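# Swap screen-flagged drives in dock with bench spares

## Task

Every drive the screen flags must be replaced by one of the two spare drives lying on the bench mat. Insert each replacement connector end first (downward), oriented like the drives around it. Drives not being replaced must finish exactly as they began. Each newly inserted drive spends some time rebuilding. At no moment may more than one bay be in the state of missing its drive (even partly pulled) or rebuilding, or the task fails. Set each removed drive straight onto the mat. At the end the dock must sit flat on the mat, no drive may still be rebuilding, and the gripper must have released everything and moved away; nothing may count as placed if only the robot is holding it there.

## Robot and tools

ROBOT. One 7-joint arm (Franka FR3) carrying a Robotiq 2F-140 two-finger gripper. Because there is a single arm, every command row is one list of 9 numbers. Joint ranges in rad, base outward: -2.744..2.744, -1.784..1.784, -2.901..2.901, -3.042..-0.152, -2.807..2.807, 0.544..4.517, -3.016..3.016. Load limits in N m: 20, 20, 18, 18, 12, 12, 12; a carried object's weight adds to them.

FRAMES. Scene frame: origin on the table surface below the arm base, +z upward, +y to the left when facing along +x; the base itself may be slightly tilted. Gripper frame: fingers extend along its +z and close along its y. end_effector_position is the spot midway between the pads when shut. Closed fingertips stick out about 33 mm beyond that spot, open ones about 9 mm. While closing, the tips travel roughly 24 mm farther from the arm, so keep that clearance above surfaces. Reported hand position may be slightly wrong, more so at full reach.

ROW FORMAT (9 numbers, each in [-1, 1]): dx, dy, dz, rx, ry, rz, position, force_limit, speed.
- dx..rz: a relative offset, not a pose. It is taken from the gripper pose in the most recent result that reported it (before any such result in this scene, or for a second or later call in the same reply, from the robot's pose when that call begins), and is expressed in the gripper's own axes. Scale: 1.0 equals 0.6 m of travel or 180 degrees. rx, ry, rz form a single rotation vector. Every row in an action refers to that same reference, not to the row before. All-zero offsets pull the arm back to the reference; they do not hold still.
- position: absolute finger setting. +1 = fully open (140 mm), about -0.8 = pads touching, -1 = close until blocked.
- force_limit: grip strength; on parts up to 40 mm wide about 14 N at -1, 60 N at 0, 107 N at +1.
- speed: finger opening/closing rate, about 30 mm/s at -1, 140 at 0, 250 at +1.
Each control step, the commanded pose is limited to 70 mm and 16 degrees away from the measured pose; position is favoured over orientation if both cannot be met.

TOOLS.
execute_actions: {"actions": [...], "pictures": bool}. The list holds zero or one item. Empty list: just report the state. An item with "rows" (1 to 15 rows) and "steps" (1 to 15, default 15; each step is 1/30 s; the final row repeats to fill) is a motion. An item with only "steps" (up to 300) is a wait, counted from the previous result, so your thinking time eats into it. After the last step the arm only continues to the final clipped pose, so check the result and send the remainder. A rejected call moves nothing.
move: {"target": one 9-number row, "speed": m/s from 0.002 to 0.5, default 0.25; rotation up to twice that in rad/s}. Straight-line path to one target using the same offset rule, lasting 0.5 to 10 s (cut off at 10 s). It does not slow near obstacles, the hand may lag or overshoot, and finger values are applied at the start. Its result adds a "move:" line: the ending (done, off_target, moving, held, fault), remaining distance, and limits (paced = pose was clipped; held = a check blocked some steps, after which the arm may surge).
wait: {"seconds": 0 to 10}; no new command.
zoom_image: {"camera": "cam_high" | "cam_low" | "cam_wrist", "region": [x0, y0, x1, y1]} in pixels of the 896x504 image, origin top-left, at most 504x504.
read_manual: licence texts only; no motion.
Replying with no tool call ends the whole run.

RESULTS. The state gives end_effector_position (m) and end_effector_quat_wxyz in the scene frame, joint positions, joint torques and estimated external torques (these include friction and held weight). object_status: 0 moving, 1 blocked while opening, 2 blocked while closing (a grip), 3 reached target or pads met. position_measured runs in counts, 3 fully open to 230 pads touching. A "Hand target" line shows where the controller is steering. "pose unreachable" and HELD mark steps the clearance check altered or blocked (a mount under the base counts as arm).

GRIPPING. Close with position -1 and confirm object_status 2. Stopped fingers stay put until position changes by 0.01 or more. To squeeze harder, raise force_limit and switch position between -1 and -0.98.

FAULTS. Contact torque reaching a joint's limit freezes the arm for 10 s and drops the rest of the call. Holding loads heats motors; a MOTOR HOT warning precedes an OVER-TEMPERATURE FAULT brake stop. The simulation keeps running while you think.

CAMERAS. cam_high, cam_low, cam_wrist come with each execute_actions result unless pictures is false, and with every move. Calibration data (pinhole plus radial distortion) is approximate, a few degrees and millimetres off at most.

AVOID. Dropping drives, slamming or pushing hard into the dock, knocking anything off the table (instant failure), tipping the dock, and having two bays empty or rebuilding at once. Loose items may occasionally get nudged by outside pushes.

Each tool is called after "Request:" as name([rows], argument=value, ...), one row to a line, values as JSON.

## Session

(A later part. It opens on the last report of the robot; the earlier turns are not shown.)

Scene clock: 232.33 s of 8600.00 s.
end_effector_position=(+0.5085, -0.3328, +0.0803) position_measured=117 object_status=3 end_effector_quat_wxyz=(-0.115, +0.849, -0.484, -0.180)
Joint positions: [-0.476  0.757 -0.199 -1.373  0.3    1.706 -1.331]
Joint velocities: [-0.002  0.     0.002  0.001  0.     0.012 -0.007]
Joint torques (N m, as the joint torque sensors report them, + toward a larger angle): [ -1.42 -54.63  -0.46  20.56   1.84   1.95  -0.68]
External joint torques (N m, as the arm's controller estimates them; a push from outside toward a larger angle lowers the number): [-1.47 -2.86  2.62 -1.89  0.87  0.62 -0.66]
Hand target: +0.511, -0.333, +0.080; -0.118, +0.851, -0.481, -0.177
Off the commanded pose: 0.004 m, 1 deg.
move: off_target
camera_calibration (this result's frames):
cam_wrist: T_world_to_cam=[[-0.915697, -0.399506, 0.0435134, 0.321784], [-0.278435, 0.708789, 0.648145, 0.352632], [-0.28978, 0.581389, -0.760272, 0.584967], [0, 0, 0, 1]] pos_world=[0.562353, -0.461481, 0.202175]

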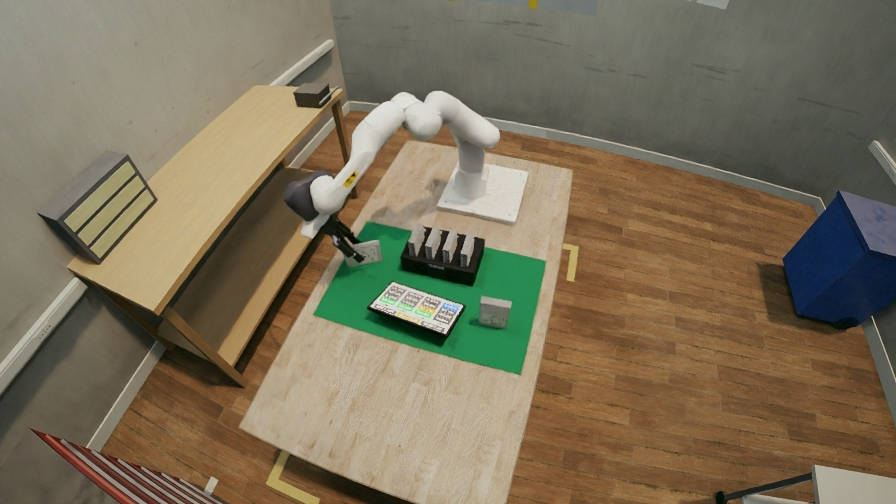

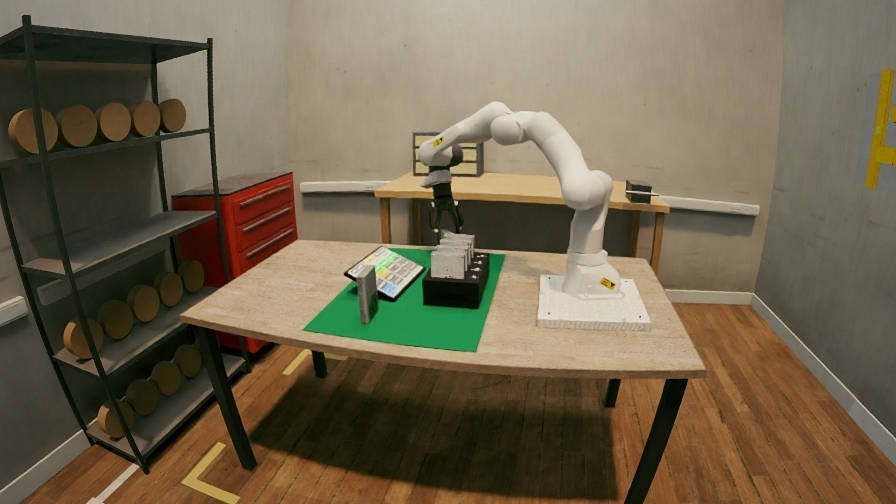

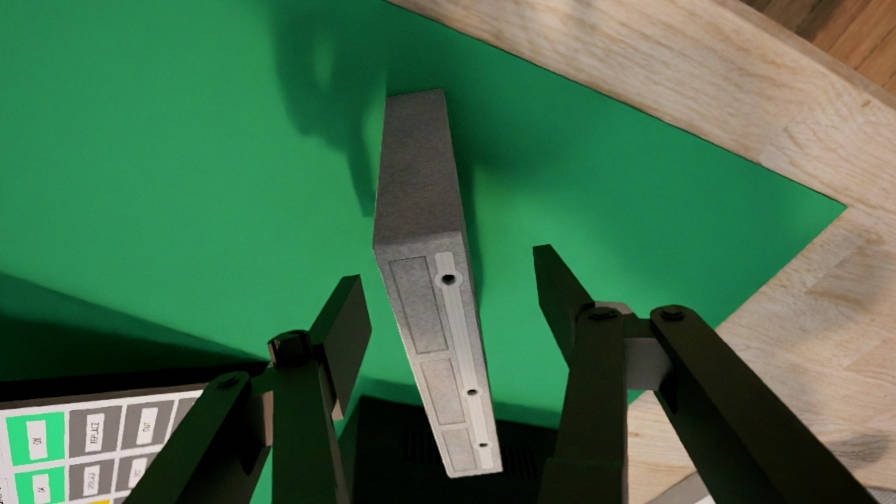

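Request:
move(target=[0,-0.009,0,-0.008,0,-0.006,0.1,0,0], speed=0.02)

Request:
move(target=[0,0,0,0,0,0,-1,0.7,-0.7])

Request:
move(target=[-0.09,0,-0.195,0,0.137,0,-1,0.7,-0.7], speed=0.1)

Scene clock: 237.90 s of 8600.00 s.
end_effector_position=(+0.5148, -0.3306, +0.0807) position_measured=117 object_status=3 end_effector_quat_wxyz=(-0.108, +0.855, -0.474, -0.182)
Joint positions: [-0.463  0.774 -0.199 -1.342  0.289  1.693 -1.333]
Joint velocities: [-0.     0.001  0.001  0.004 -0.002 -0.008  0.   ]
Joint torques (N m, as the joint torque sensors report them, + toward a larger angle): [  0.37 -53.57  -3.99  21.99  -0.12   0.67  -0.15]
External joint torques (N m, as the arm's controller estimates them; a push from outside toward a larger angle lowers the number): [ 0.56 -1.3  -0.72 -0.55 -1.08 -0.67 -0.14]
Hand target: +0.513, -0.330, +0.080; -0.107, +0.855, -0.473, -0.185
Off the commanded pose: 0.002 m, 0 deg.
move: done
camera_calibration (this result's frames):
cam_wrist: T_world_to_cam=[[-0.904492, -0.423372, 0.0514735, 0.314132], [-0.293942, 0.706279, 0.644025, 0.360116], [-0.309017, 0.567386, -0.763271, 0.59133], [0, 0, 0, 1]] pos_world=[0.572714, -0.45686, 0.203251]

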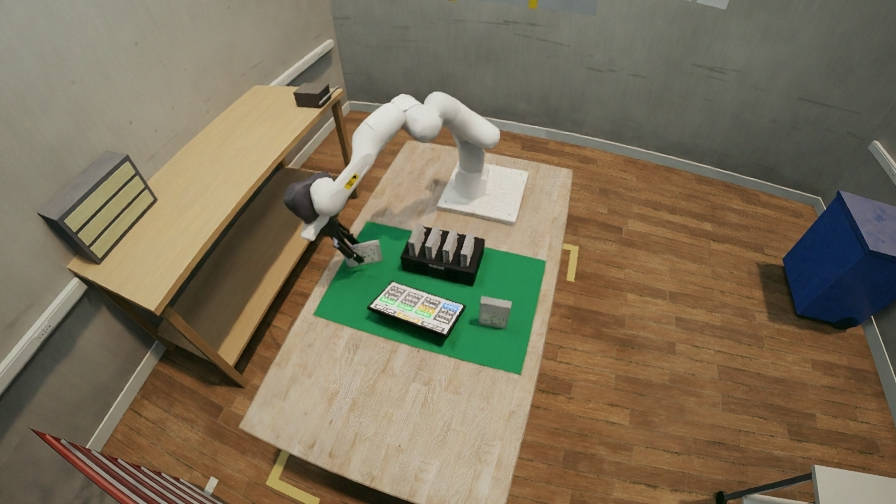

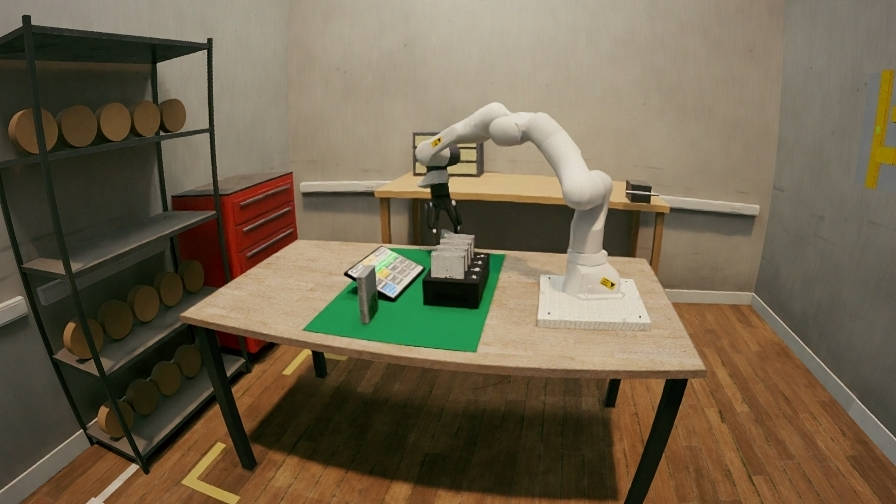

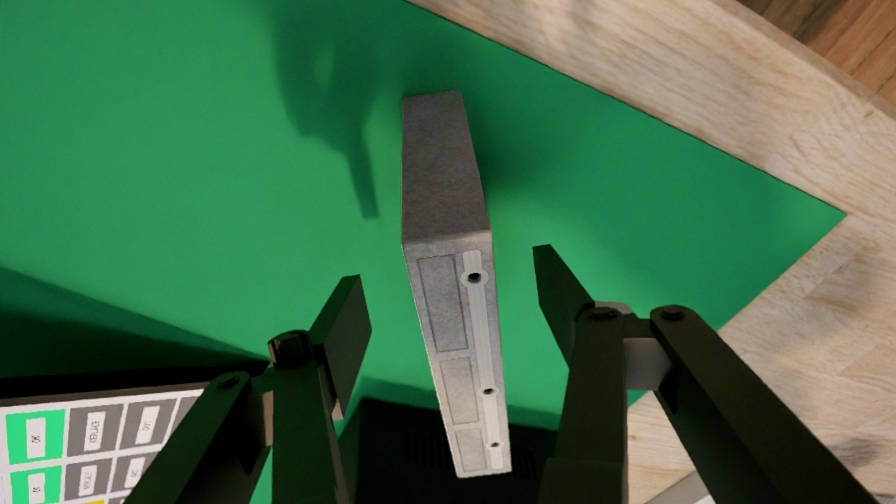

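Scene clock: 238.90 s of 8600.00 s.
end_effector_position=(+0.5147, -0.3308, +0.0808) position_measured=196 object_status=2 end_effector_quat_wxyz=(-0.108, +0.855, -0.474, -0.182)
Joint positions: [-0.463  0.774 -0.199 -1.342  0.288  1.693 -1.333]
Joint velocities: [0.    0.    0.    0.002 0.    0.001 0.   ]
Joint torques (N m, as the joint torque sensors report them, + toward a larger angle): [ -1.04 -54.17  -2.57  20.79   0.92   1.33  -0.24]
External joint torques (N m, as the arm's controller estimates them; a push from outside toward a larger angle lowers the number): [-1.22 -2.01  0.43 -1.74 -0.06 -0.01 -0.23]
Hand target: +0.515, -0.331, +0.081; -0.108, +0.855, -0.474, -0.182
Off the commanded pose: 0.000 m, 0 deg.
move: done
camera_calibration (this result's frames):
cam_wrist: T_world_to_cam=[[-0.904495, -0.42335, 0.0516125, 0.313997], [-0.293921, 0.706461, 0.643835, 0.360218], [-0.30903, 0.567175, -0.763422, 0.591433], [0, 0, 0, 1]] pos_world=[0.572655, -0.456995, 0.203385]

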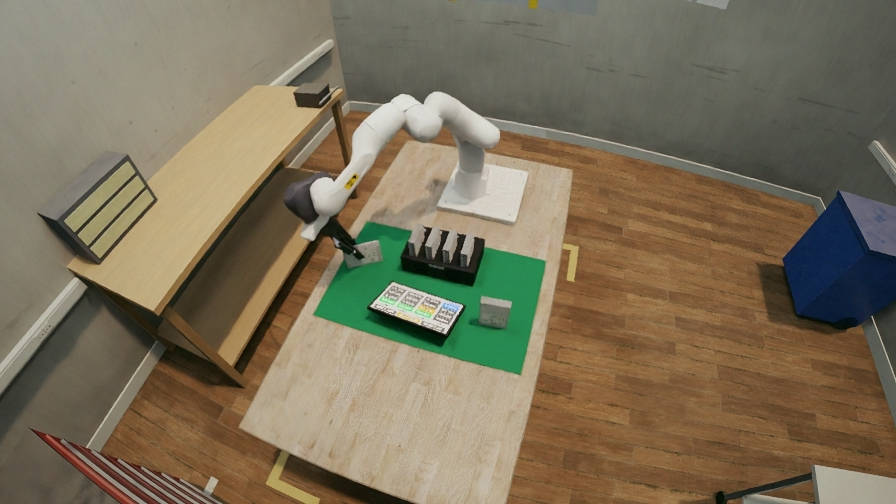

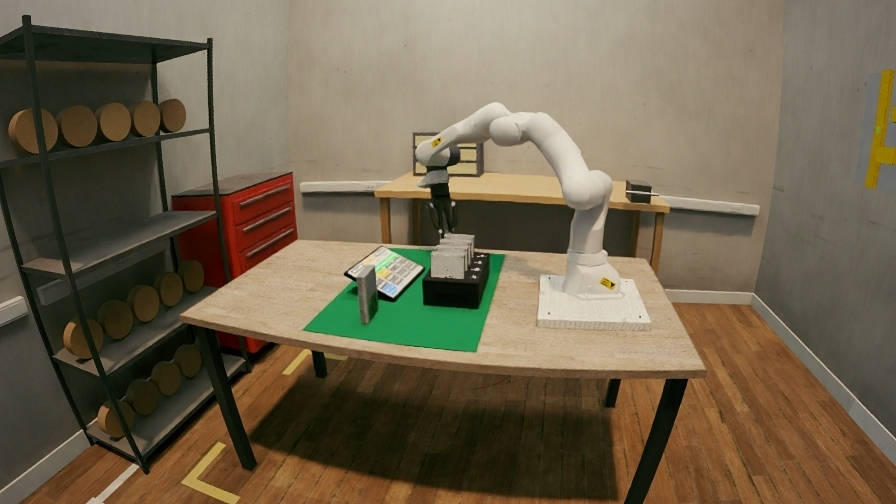

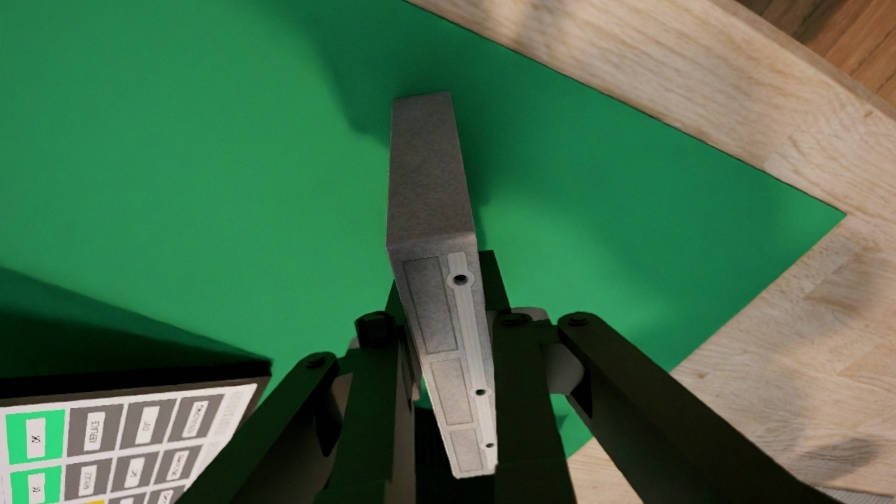

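Scene clock: 241.50 s of 8600.00 s.
end_effector_position=(+0.5104, -0.3275, +0.2051) position_measured=196 object_status=2 end_effector_quat_wxyz=(-0.007, +0.877, -0.480, -0.005)
Joint positions: [-0.241  0.229 -0.311 -1.891  0.095  2.097 -1.206]
Joint velocities: [-0.001 -0.002 -0.001 -0.003 -0.006  0.013  0.029]
Joint torques (N m, as the joint torque sensors report them, + toward a larger angle): [  0.49 -42.91  -3.34  24.11  -0.26   3.55   0.11]
External joint torques (N m, as the arm's controller estimates them; a push from outside toward a larger angle lowers the number): [ 0.71 -4.82 -1.11  0.36 -1.    1.04  0.11]
Hand target: +0.514, -0.331, +0.211; -0.005, +0.874, -0.486, +0.003
Off the commanded pose: 0.006 m, 1 deg.
move: off_target
camera_calibration (this result's frames):
cam_wrist: T_world_to_cam=[[-0.907044, -0.421011, 0.00458813, 0.316751], [-0.401934, 0.869086, 0.288338, 0.457852], [-0.125381, 0.259691, -0.957518, 0.528489], [0, 0, 0, 1]] pos_world=[0.537596, -0.401802, 0.372568]

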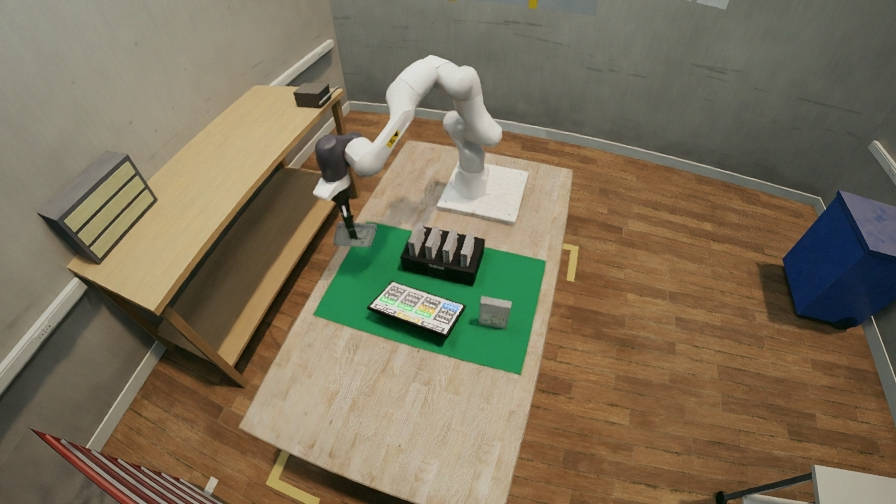

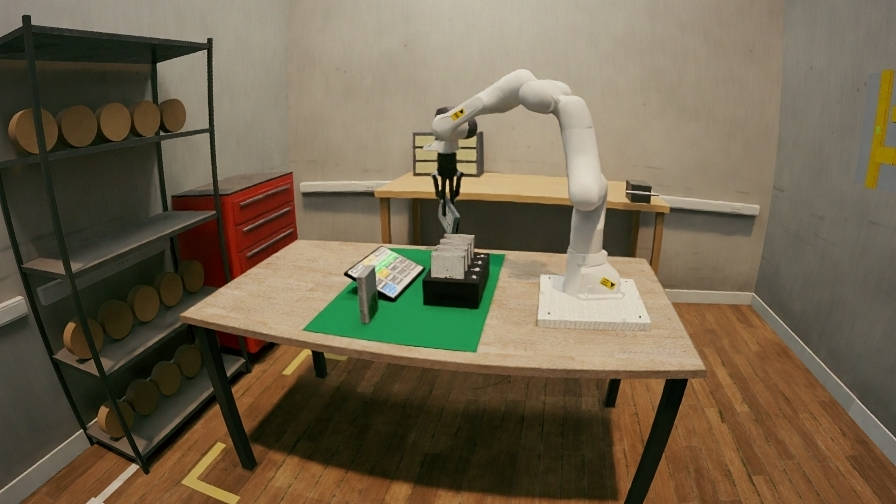

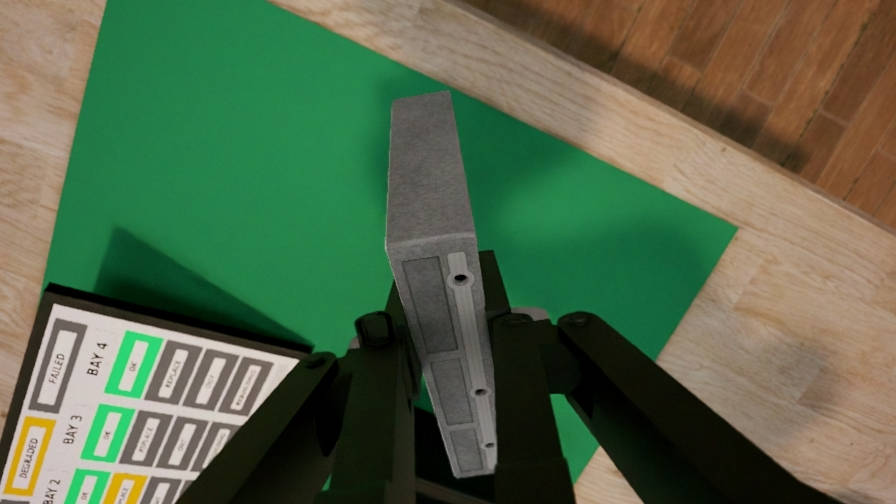

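Request:
move(target=[-0.017,-0.09,0.05,0.1549,0.3483,-0.245,-1,0.7,-0.7], speed=0.15)

Scene clock: 254.83 s of 8600.00 s.
end_effector_position=(+0.5428, -0.2948, +0.1656) position_measured=196 object_status=2 end_effector_quat_wxyz=(+0.045, +0.843, -0.068, +0.532)
Joint positions: [-0.771  0.491 -0.022 -2.582 -0.694  4.224 -1.52 ]
Joint velocities: [-0.001  0.002  0.001  0.001 -0.001  0.011 -0.012]
Joint torques (N m, as the joint torque sensors report them, + toward a larger angle): [ -1.07 -36.36   1.55  11.35  -0.62   5.82  -0.71]
External joint torques (N m, as the arm's controller estimates them; a push from outside toward a larger angle lowers the number): [-1.05 -4.    0.44  2.18 -0.83  2.54 -0.74]
Hand target: +0.546, -0.295, +0.175; +0.050, +0.836, -0.059, +0.542
Off the commanded pose: 0.014 m, 2 deg.
move: off_target; limits=paced
camera_calibration (this result's frames):
cam_wrist: T_world_to_cam=[[-0.226267, -0.967572, -0.112285, -0.151232], [-0.625454, 0.23269, -0.744757, 0.558681], [0.746733, -0.0982852, -0.657822, -0.142298], [0, 0, 0, 1]] pos_world=[0.421469, -0.290313, 0.305494]

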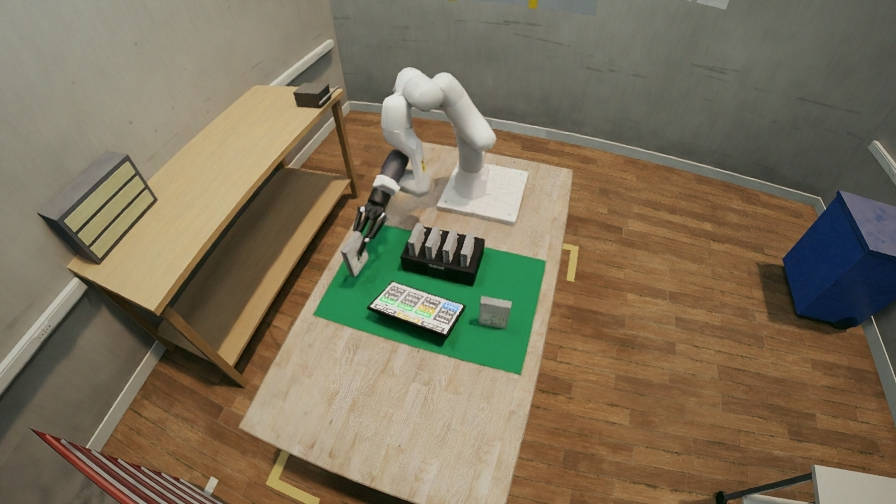

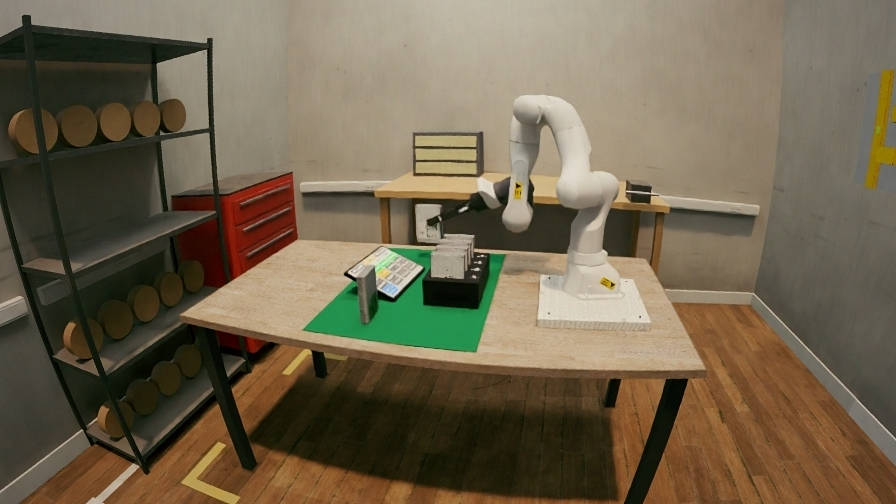

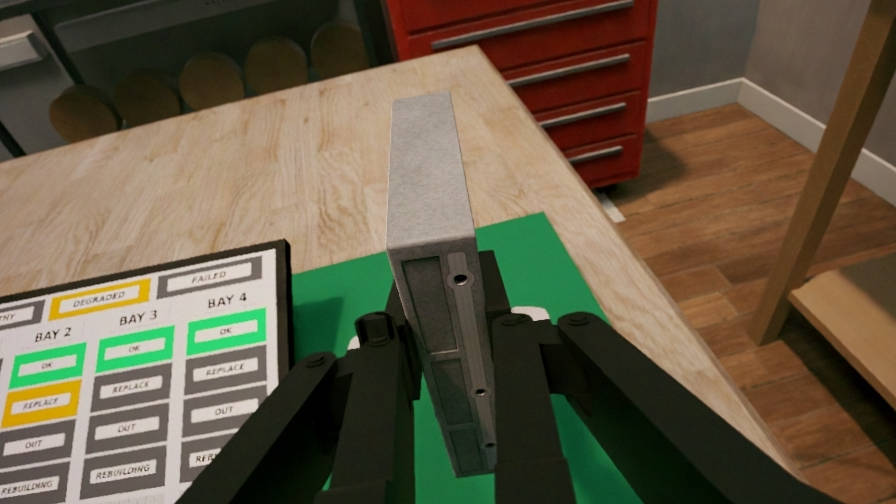

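Request:
move(target=[-0.053,0,0.062,0,0.014,0,-1,0.7,-0.7], speed=0.03)

Request:
move(target=[-0.012,0,0.005,0,0.006,0,-1,0.7,-0.7], speed=0.006)

Scene clock: 261.33 s of 8600.00 s.
end_effector_position=(+0.5574, -0.2964, +0.1092) position_measured=196 object_status=2 end_effector_quat_wxyz=(+0.043, +0.838, -0.072, +0.538)
Joint positions: [-0.738  0.703 -0.014 -2.471 -0.623  4.316 -1.579]
Joint velocities: [ 0.003 -0.    -0.     0.007  0.005  0.018 -0.013]
Joint torques (N m, as the joint torque sensors report them, + toward a larger angle): [  0.38 -39.97   4.63   9.1    0.81   5.99  -0.68]
External joint torques (N m, as the arm's controller estimates them; a push from outside toward a larger angle lowers the number): [ 0.42 -4.16  3.12  1.73  0.88  2.69 -0.7 ]
Hand target: +0.562, -0.297, +0.120; +0.048, +0.831, -0.066, +0.550
Off the commanded pose: 0.013 m, 2 deg.
move: off_target
camera_calibration (this result's frames):
cam_wrist: T_world_to_cam=[[-0.228525, -0.965657, -0.123629, -0.152713], [-0.612875, 0.241366, -0.752413, 0.522566], [0.756413, -0.0961759, -0.646985, -0.196362], [0, 0, 0, 1]] pos_world=[0.4339, -0.292484, 0.247263]

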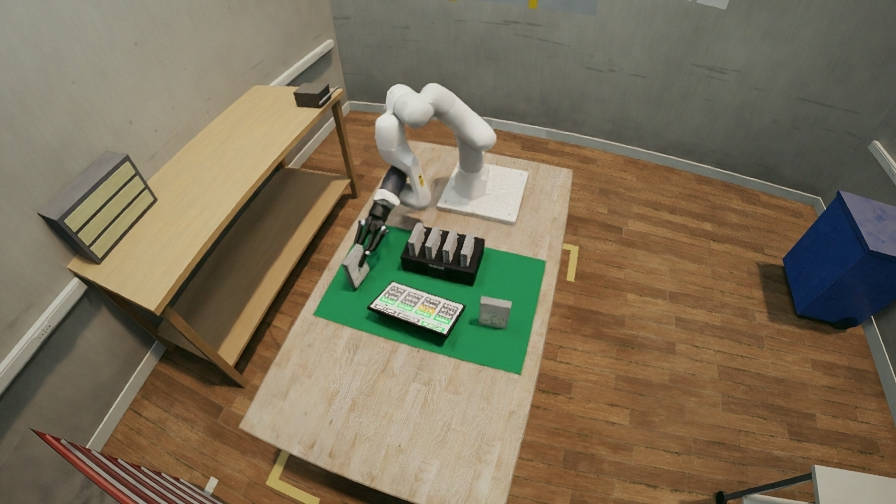

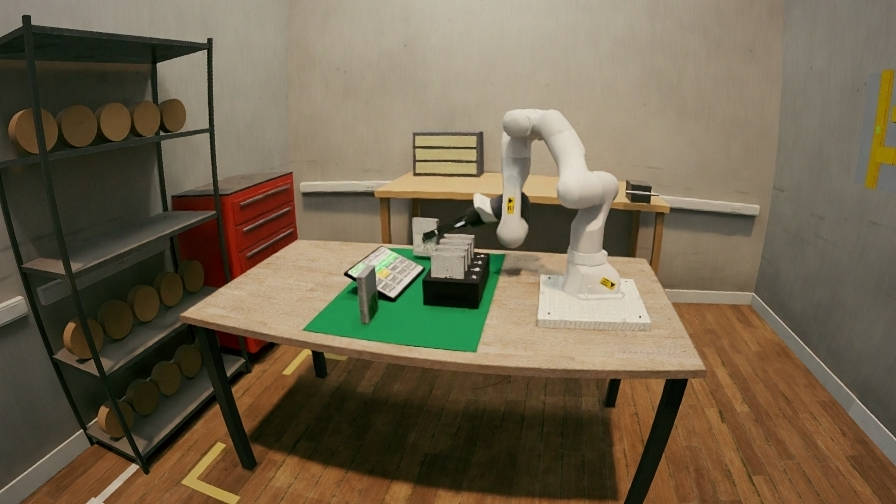

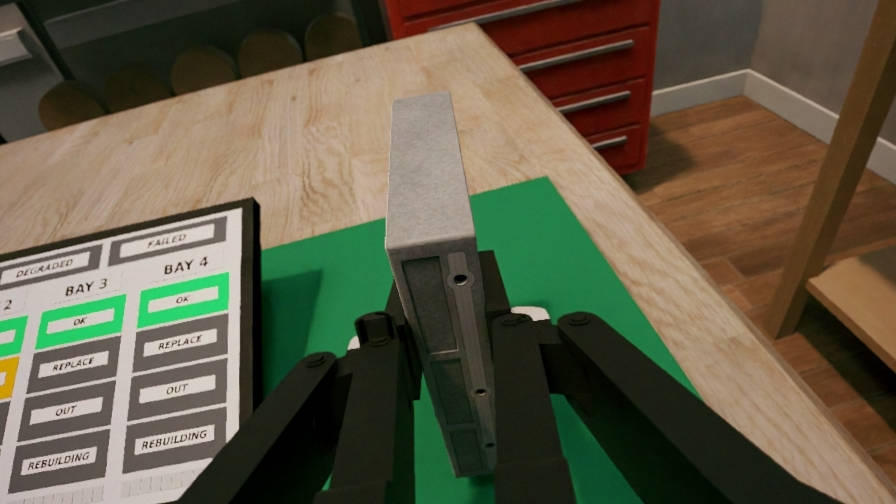

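Scene clock: 263.13 s of 8600.00 s.
end_effector_position=(+0.5540, -0.2939, +0.0930) position_measured=196 object_status=2 end_effector_quat_wxyz=(+0.038, +0.839, -0.075, +0.538)
Joint positions: [-0.738  0.751 -0.014 -2.457 -0.618  4.341 -1.588]
Joint velocities: [-0.     0.005 -0.001  0.     0.001  0.005 -0.004]
Joint torques (N m, as the joint torque sensors report them, + toward a larger angle): [  0.07 -39.69   2.88   8.23   0.8    5.62  -0.69]
External joint torques (N m, as the arm's controller estimates them; a push from outside toward a larger angle lowers the number): [ 0.01 -3.85  1.24  1.62  0.96  2.35 -0.71]
Hand target: +0.557, -0.296, +0.101; +0.044, +0.834, -0.071, +0.546
Off the commanded pose: 0.009 m, 1 deg.
move: off_target
camera_calibration (this result's frames):
cam_wrist: T_world_to_cam=[[-0.229623, -0.964038, -0.133808, -0.151018], [-0.613645, 0.250114, -0.748921, 0.51035], [0.755455, -0.0898587, -0.649009, -0.201437], [0, 0, 0, 1]] pos_world=[0.430673, -0.291333, 0.23127]

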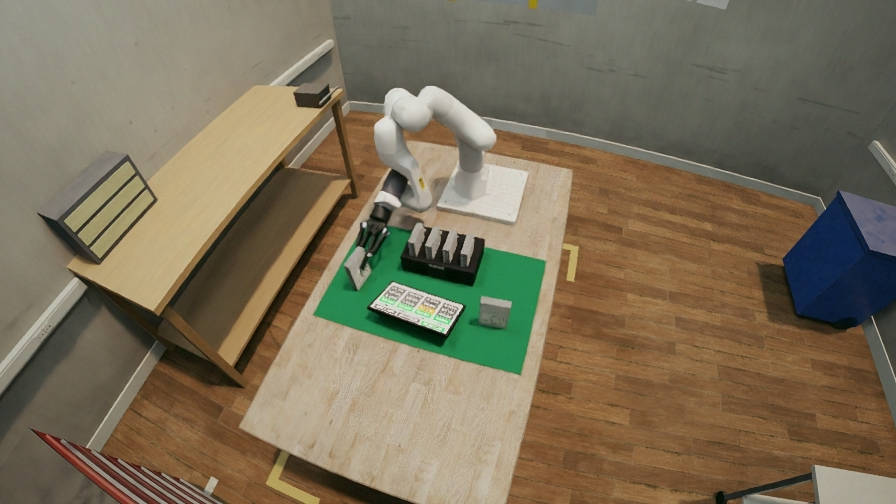

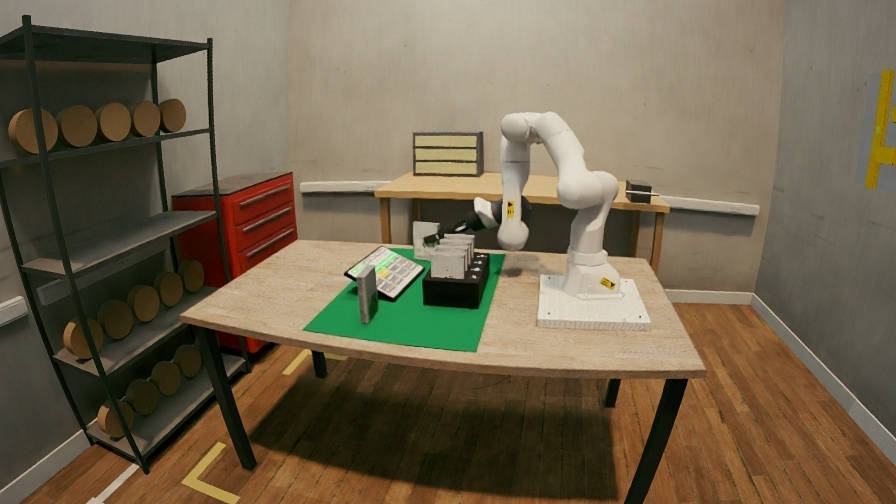

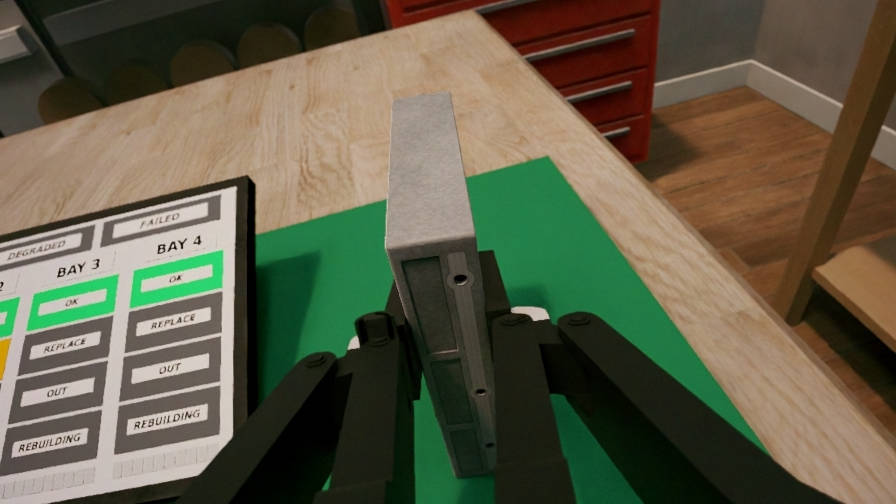

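Request:
move(target=[-0.002,0,0.003,0,0.005,-0.006,-1,0.7,-0.7], speed=0.006)

Scene clock: 267.10 s of 8600.00 s.
end_effector_position=(+0.5545, -0.2934, +0.0925) position_measured=196 object_status=2 end_effector_quat_wxyz=(+0.041, +0.835, -0.070, +0.544)
Joint positions: [-0.736  0.77  -0.016 -2.447 -0.618  4.366 -1.602]
Joint velocities: [ 0.001  0.     0.    -0.001 -0.     0.003 -0.005]
Joint torques (N m, as the joint torque sensors report them, + toward a larger angle): [  0.98 -36.06   0.74   6.97   0.89   3.41  -0.57]
External joint torques (N m, as the arm's controller estimates them; a push from outside toward a larger angle lowers the number): [ 0.97  0.06 -0.85  0.57  1.07  0.14 -0.59]
Hand target: +0.555, -0.294, +0.091; +0.044, +0.836, -0.067, +0.544
Off the commanded pose: 0.002 m, 0 deg.
move: done
camera_calibration (this result's frames):
cam_wrist: T_world_to_cam=[[-0.221963, -0.966861, -0.126148, -0.156341], [-0.603916, 0.237893, -0.760718, 0.502271], [0.765518, -0.0926684, -0.636706, -0.209665], [0, 0, 0, 1]] pos_world=[0.42913, -0.290076, 0.228869]

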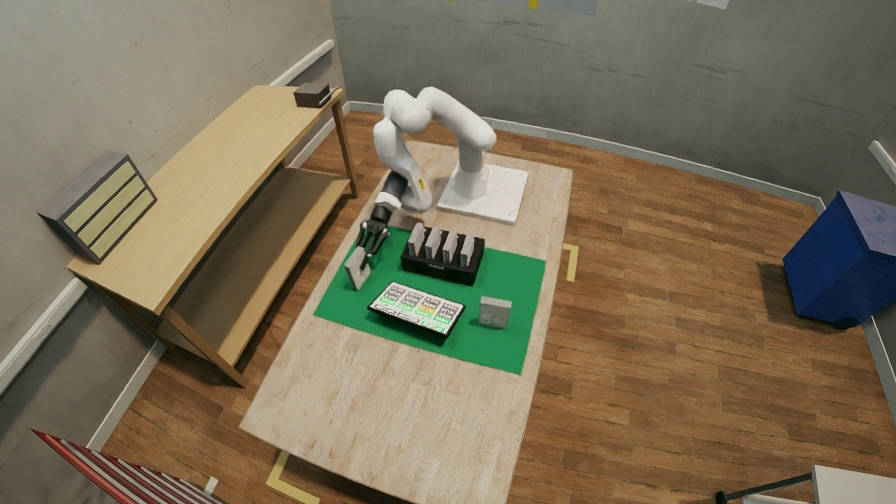

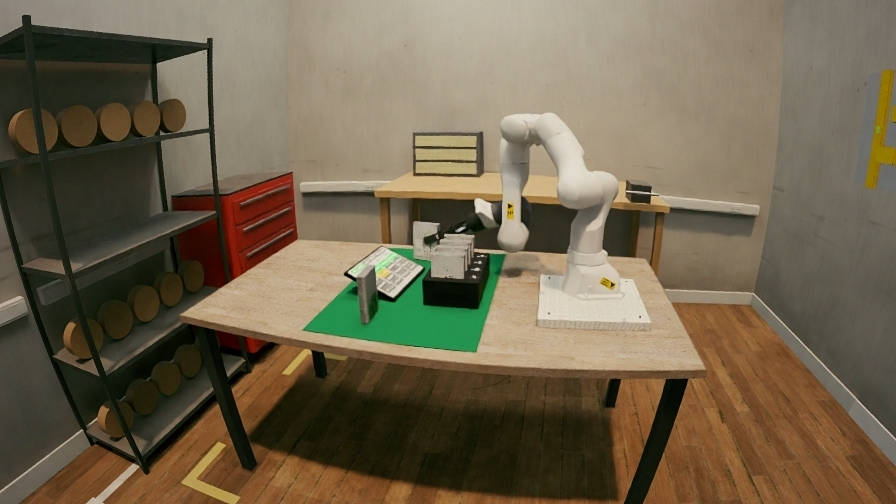

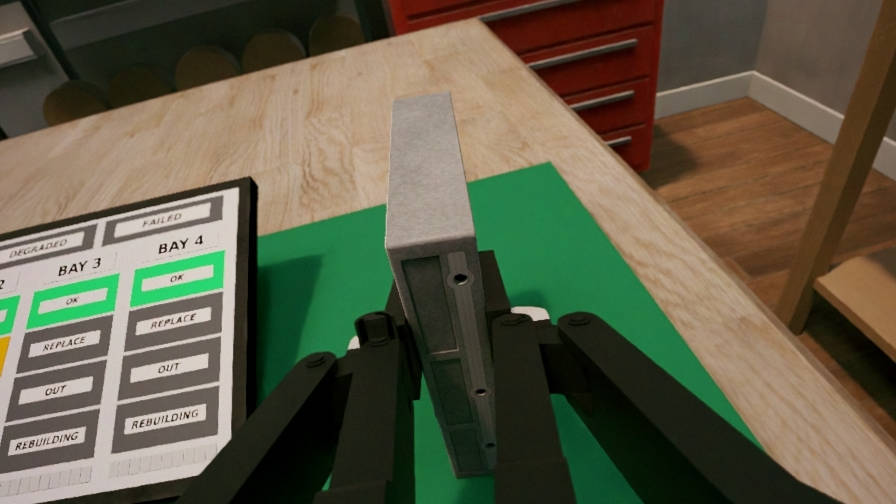

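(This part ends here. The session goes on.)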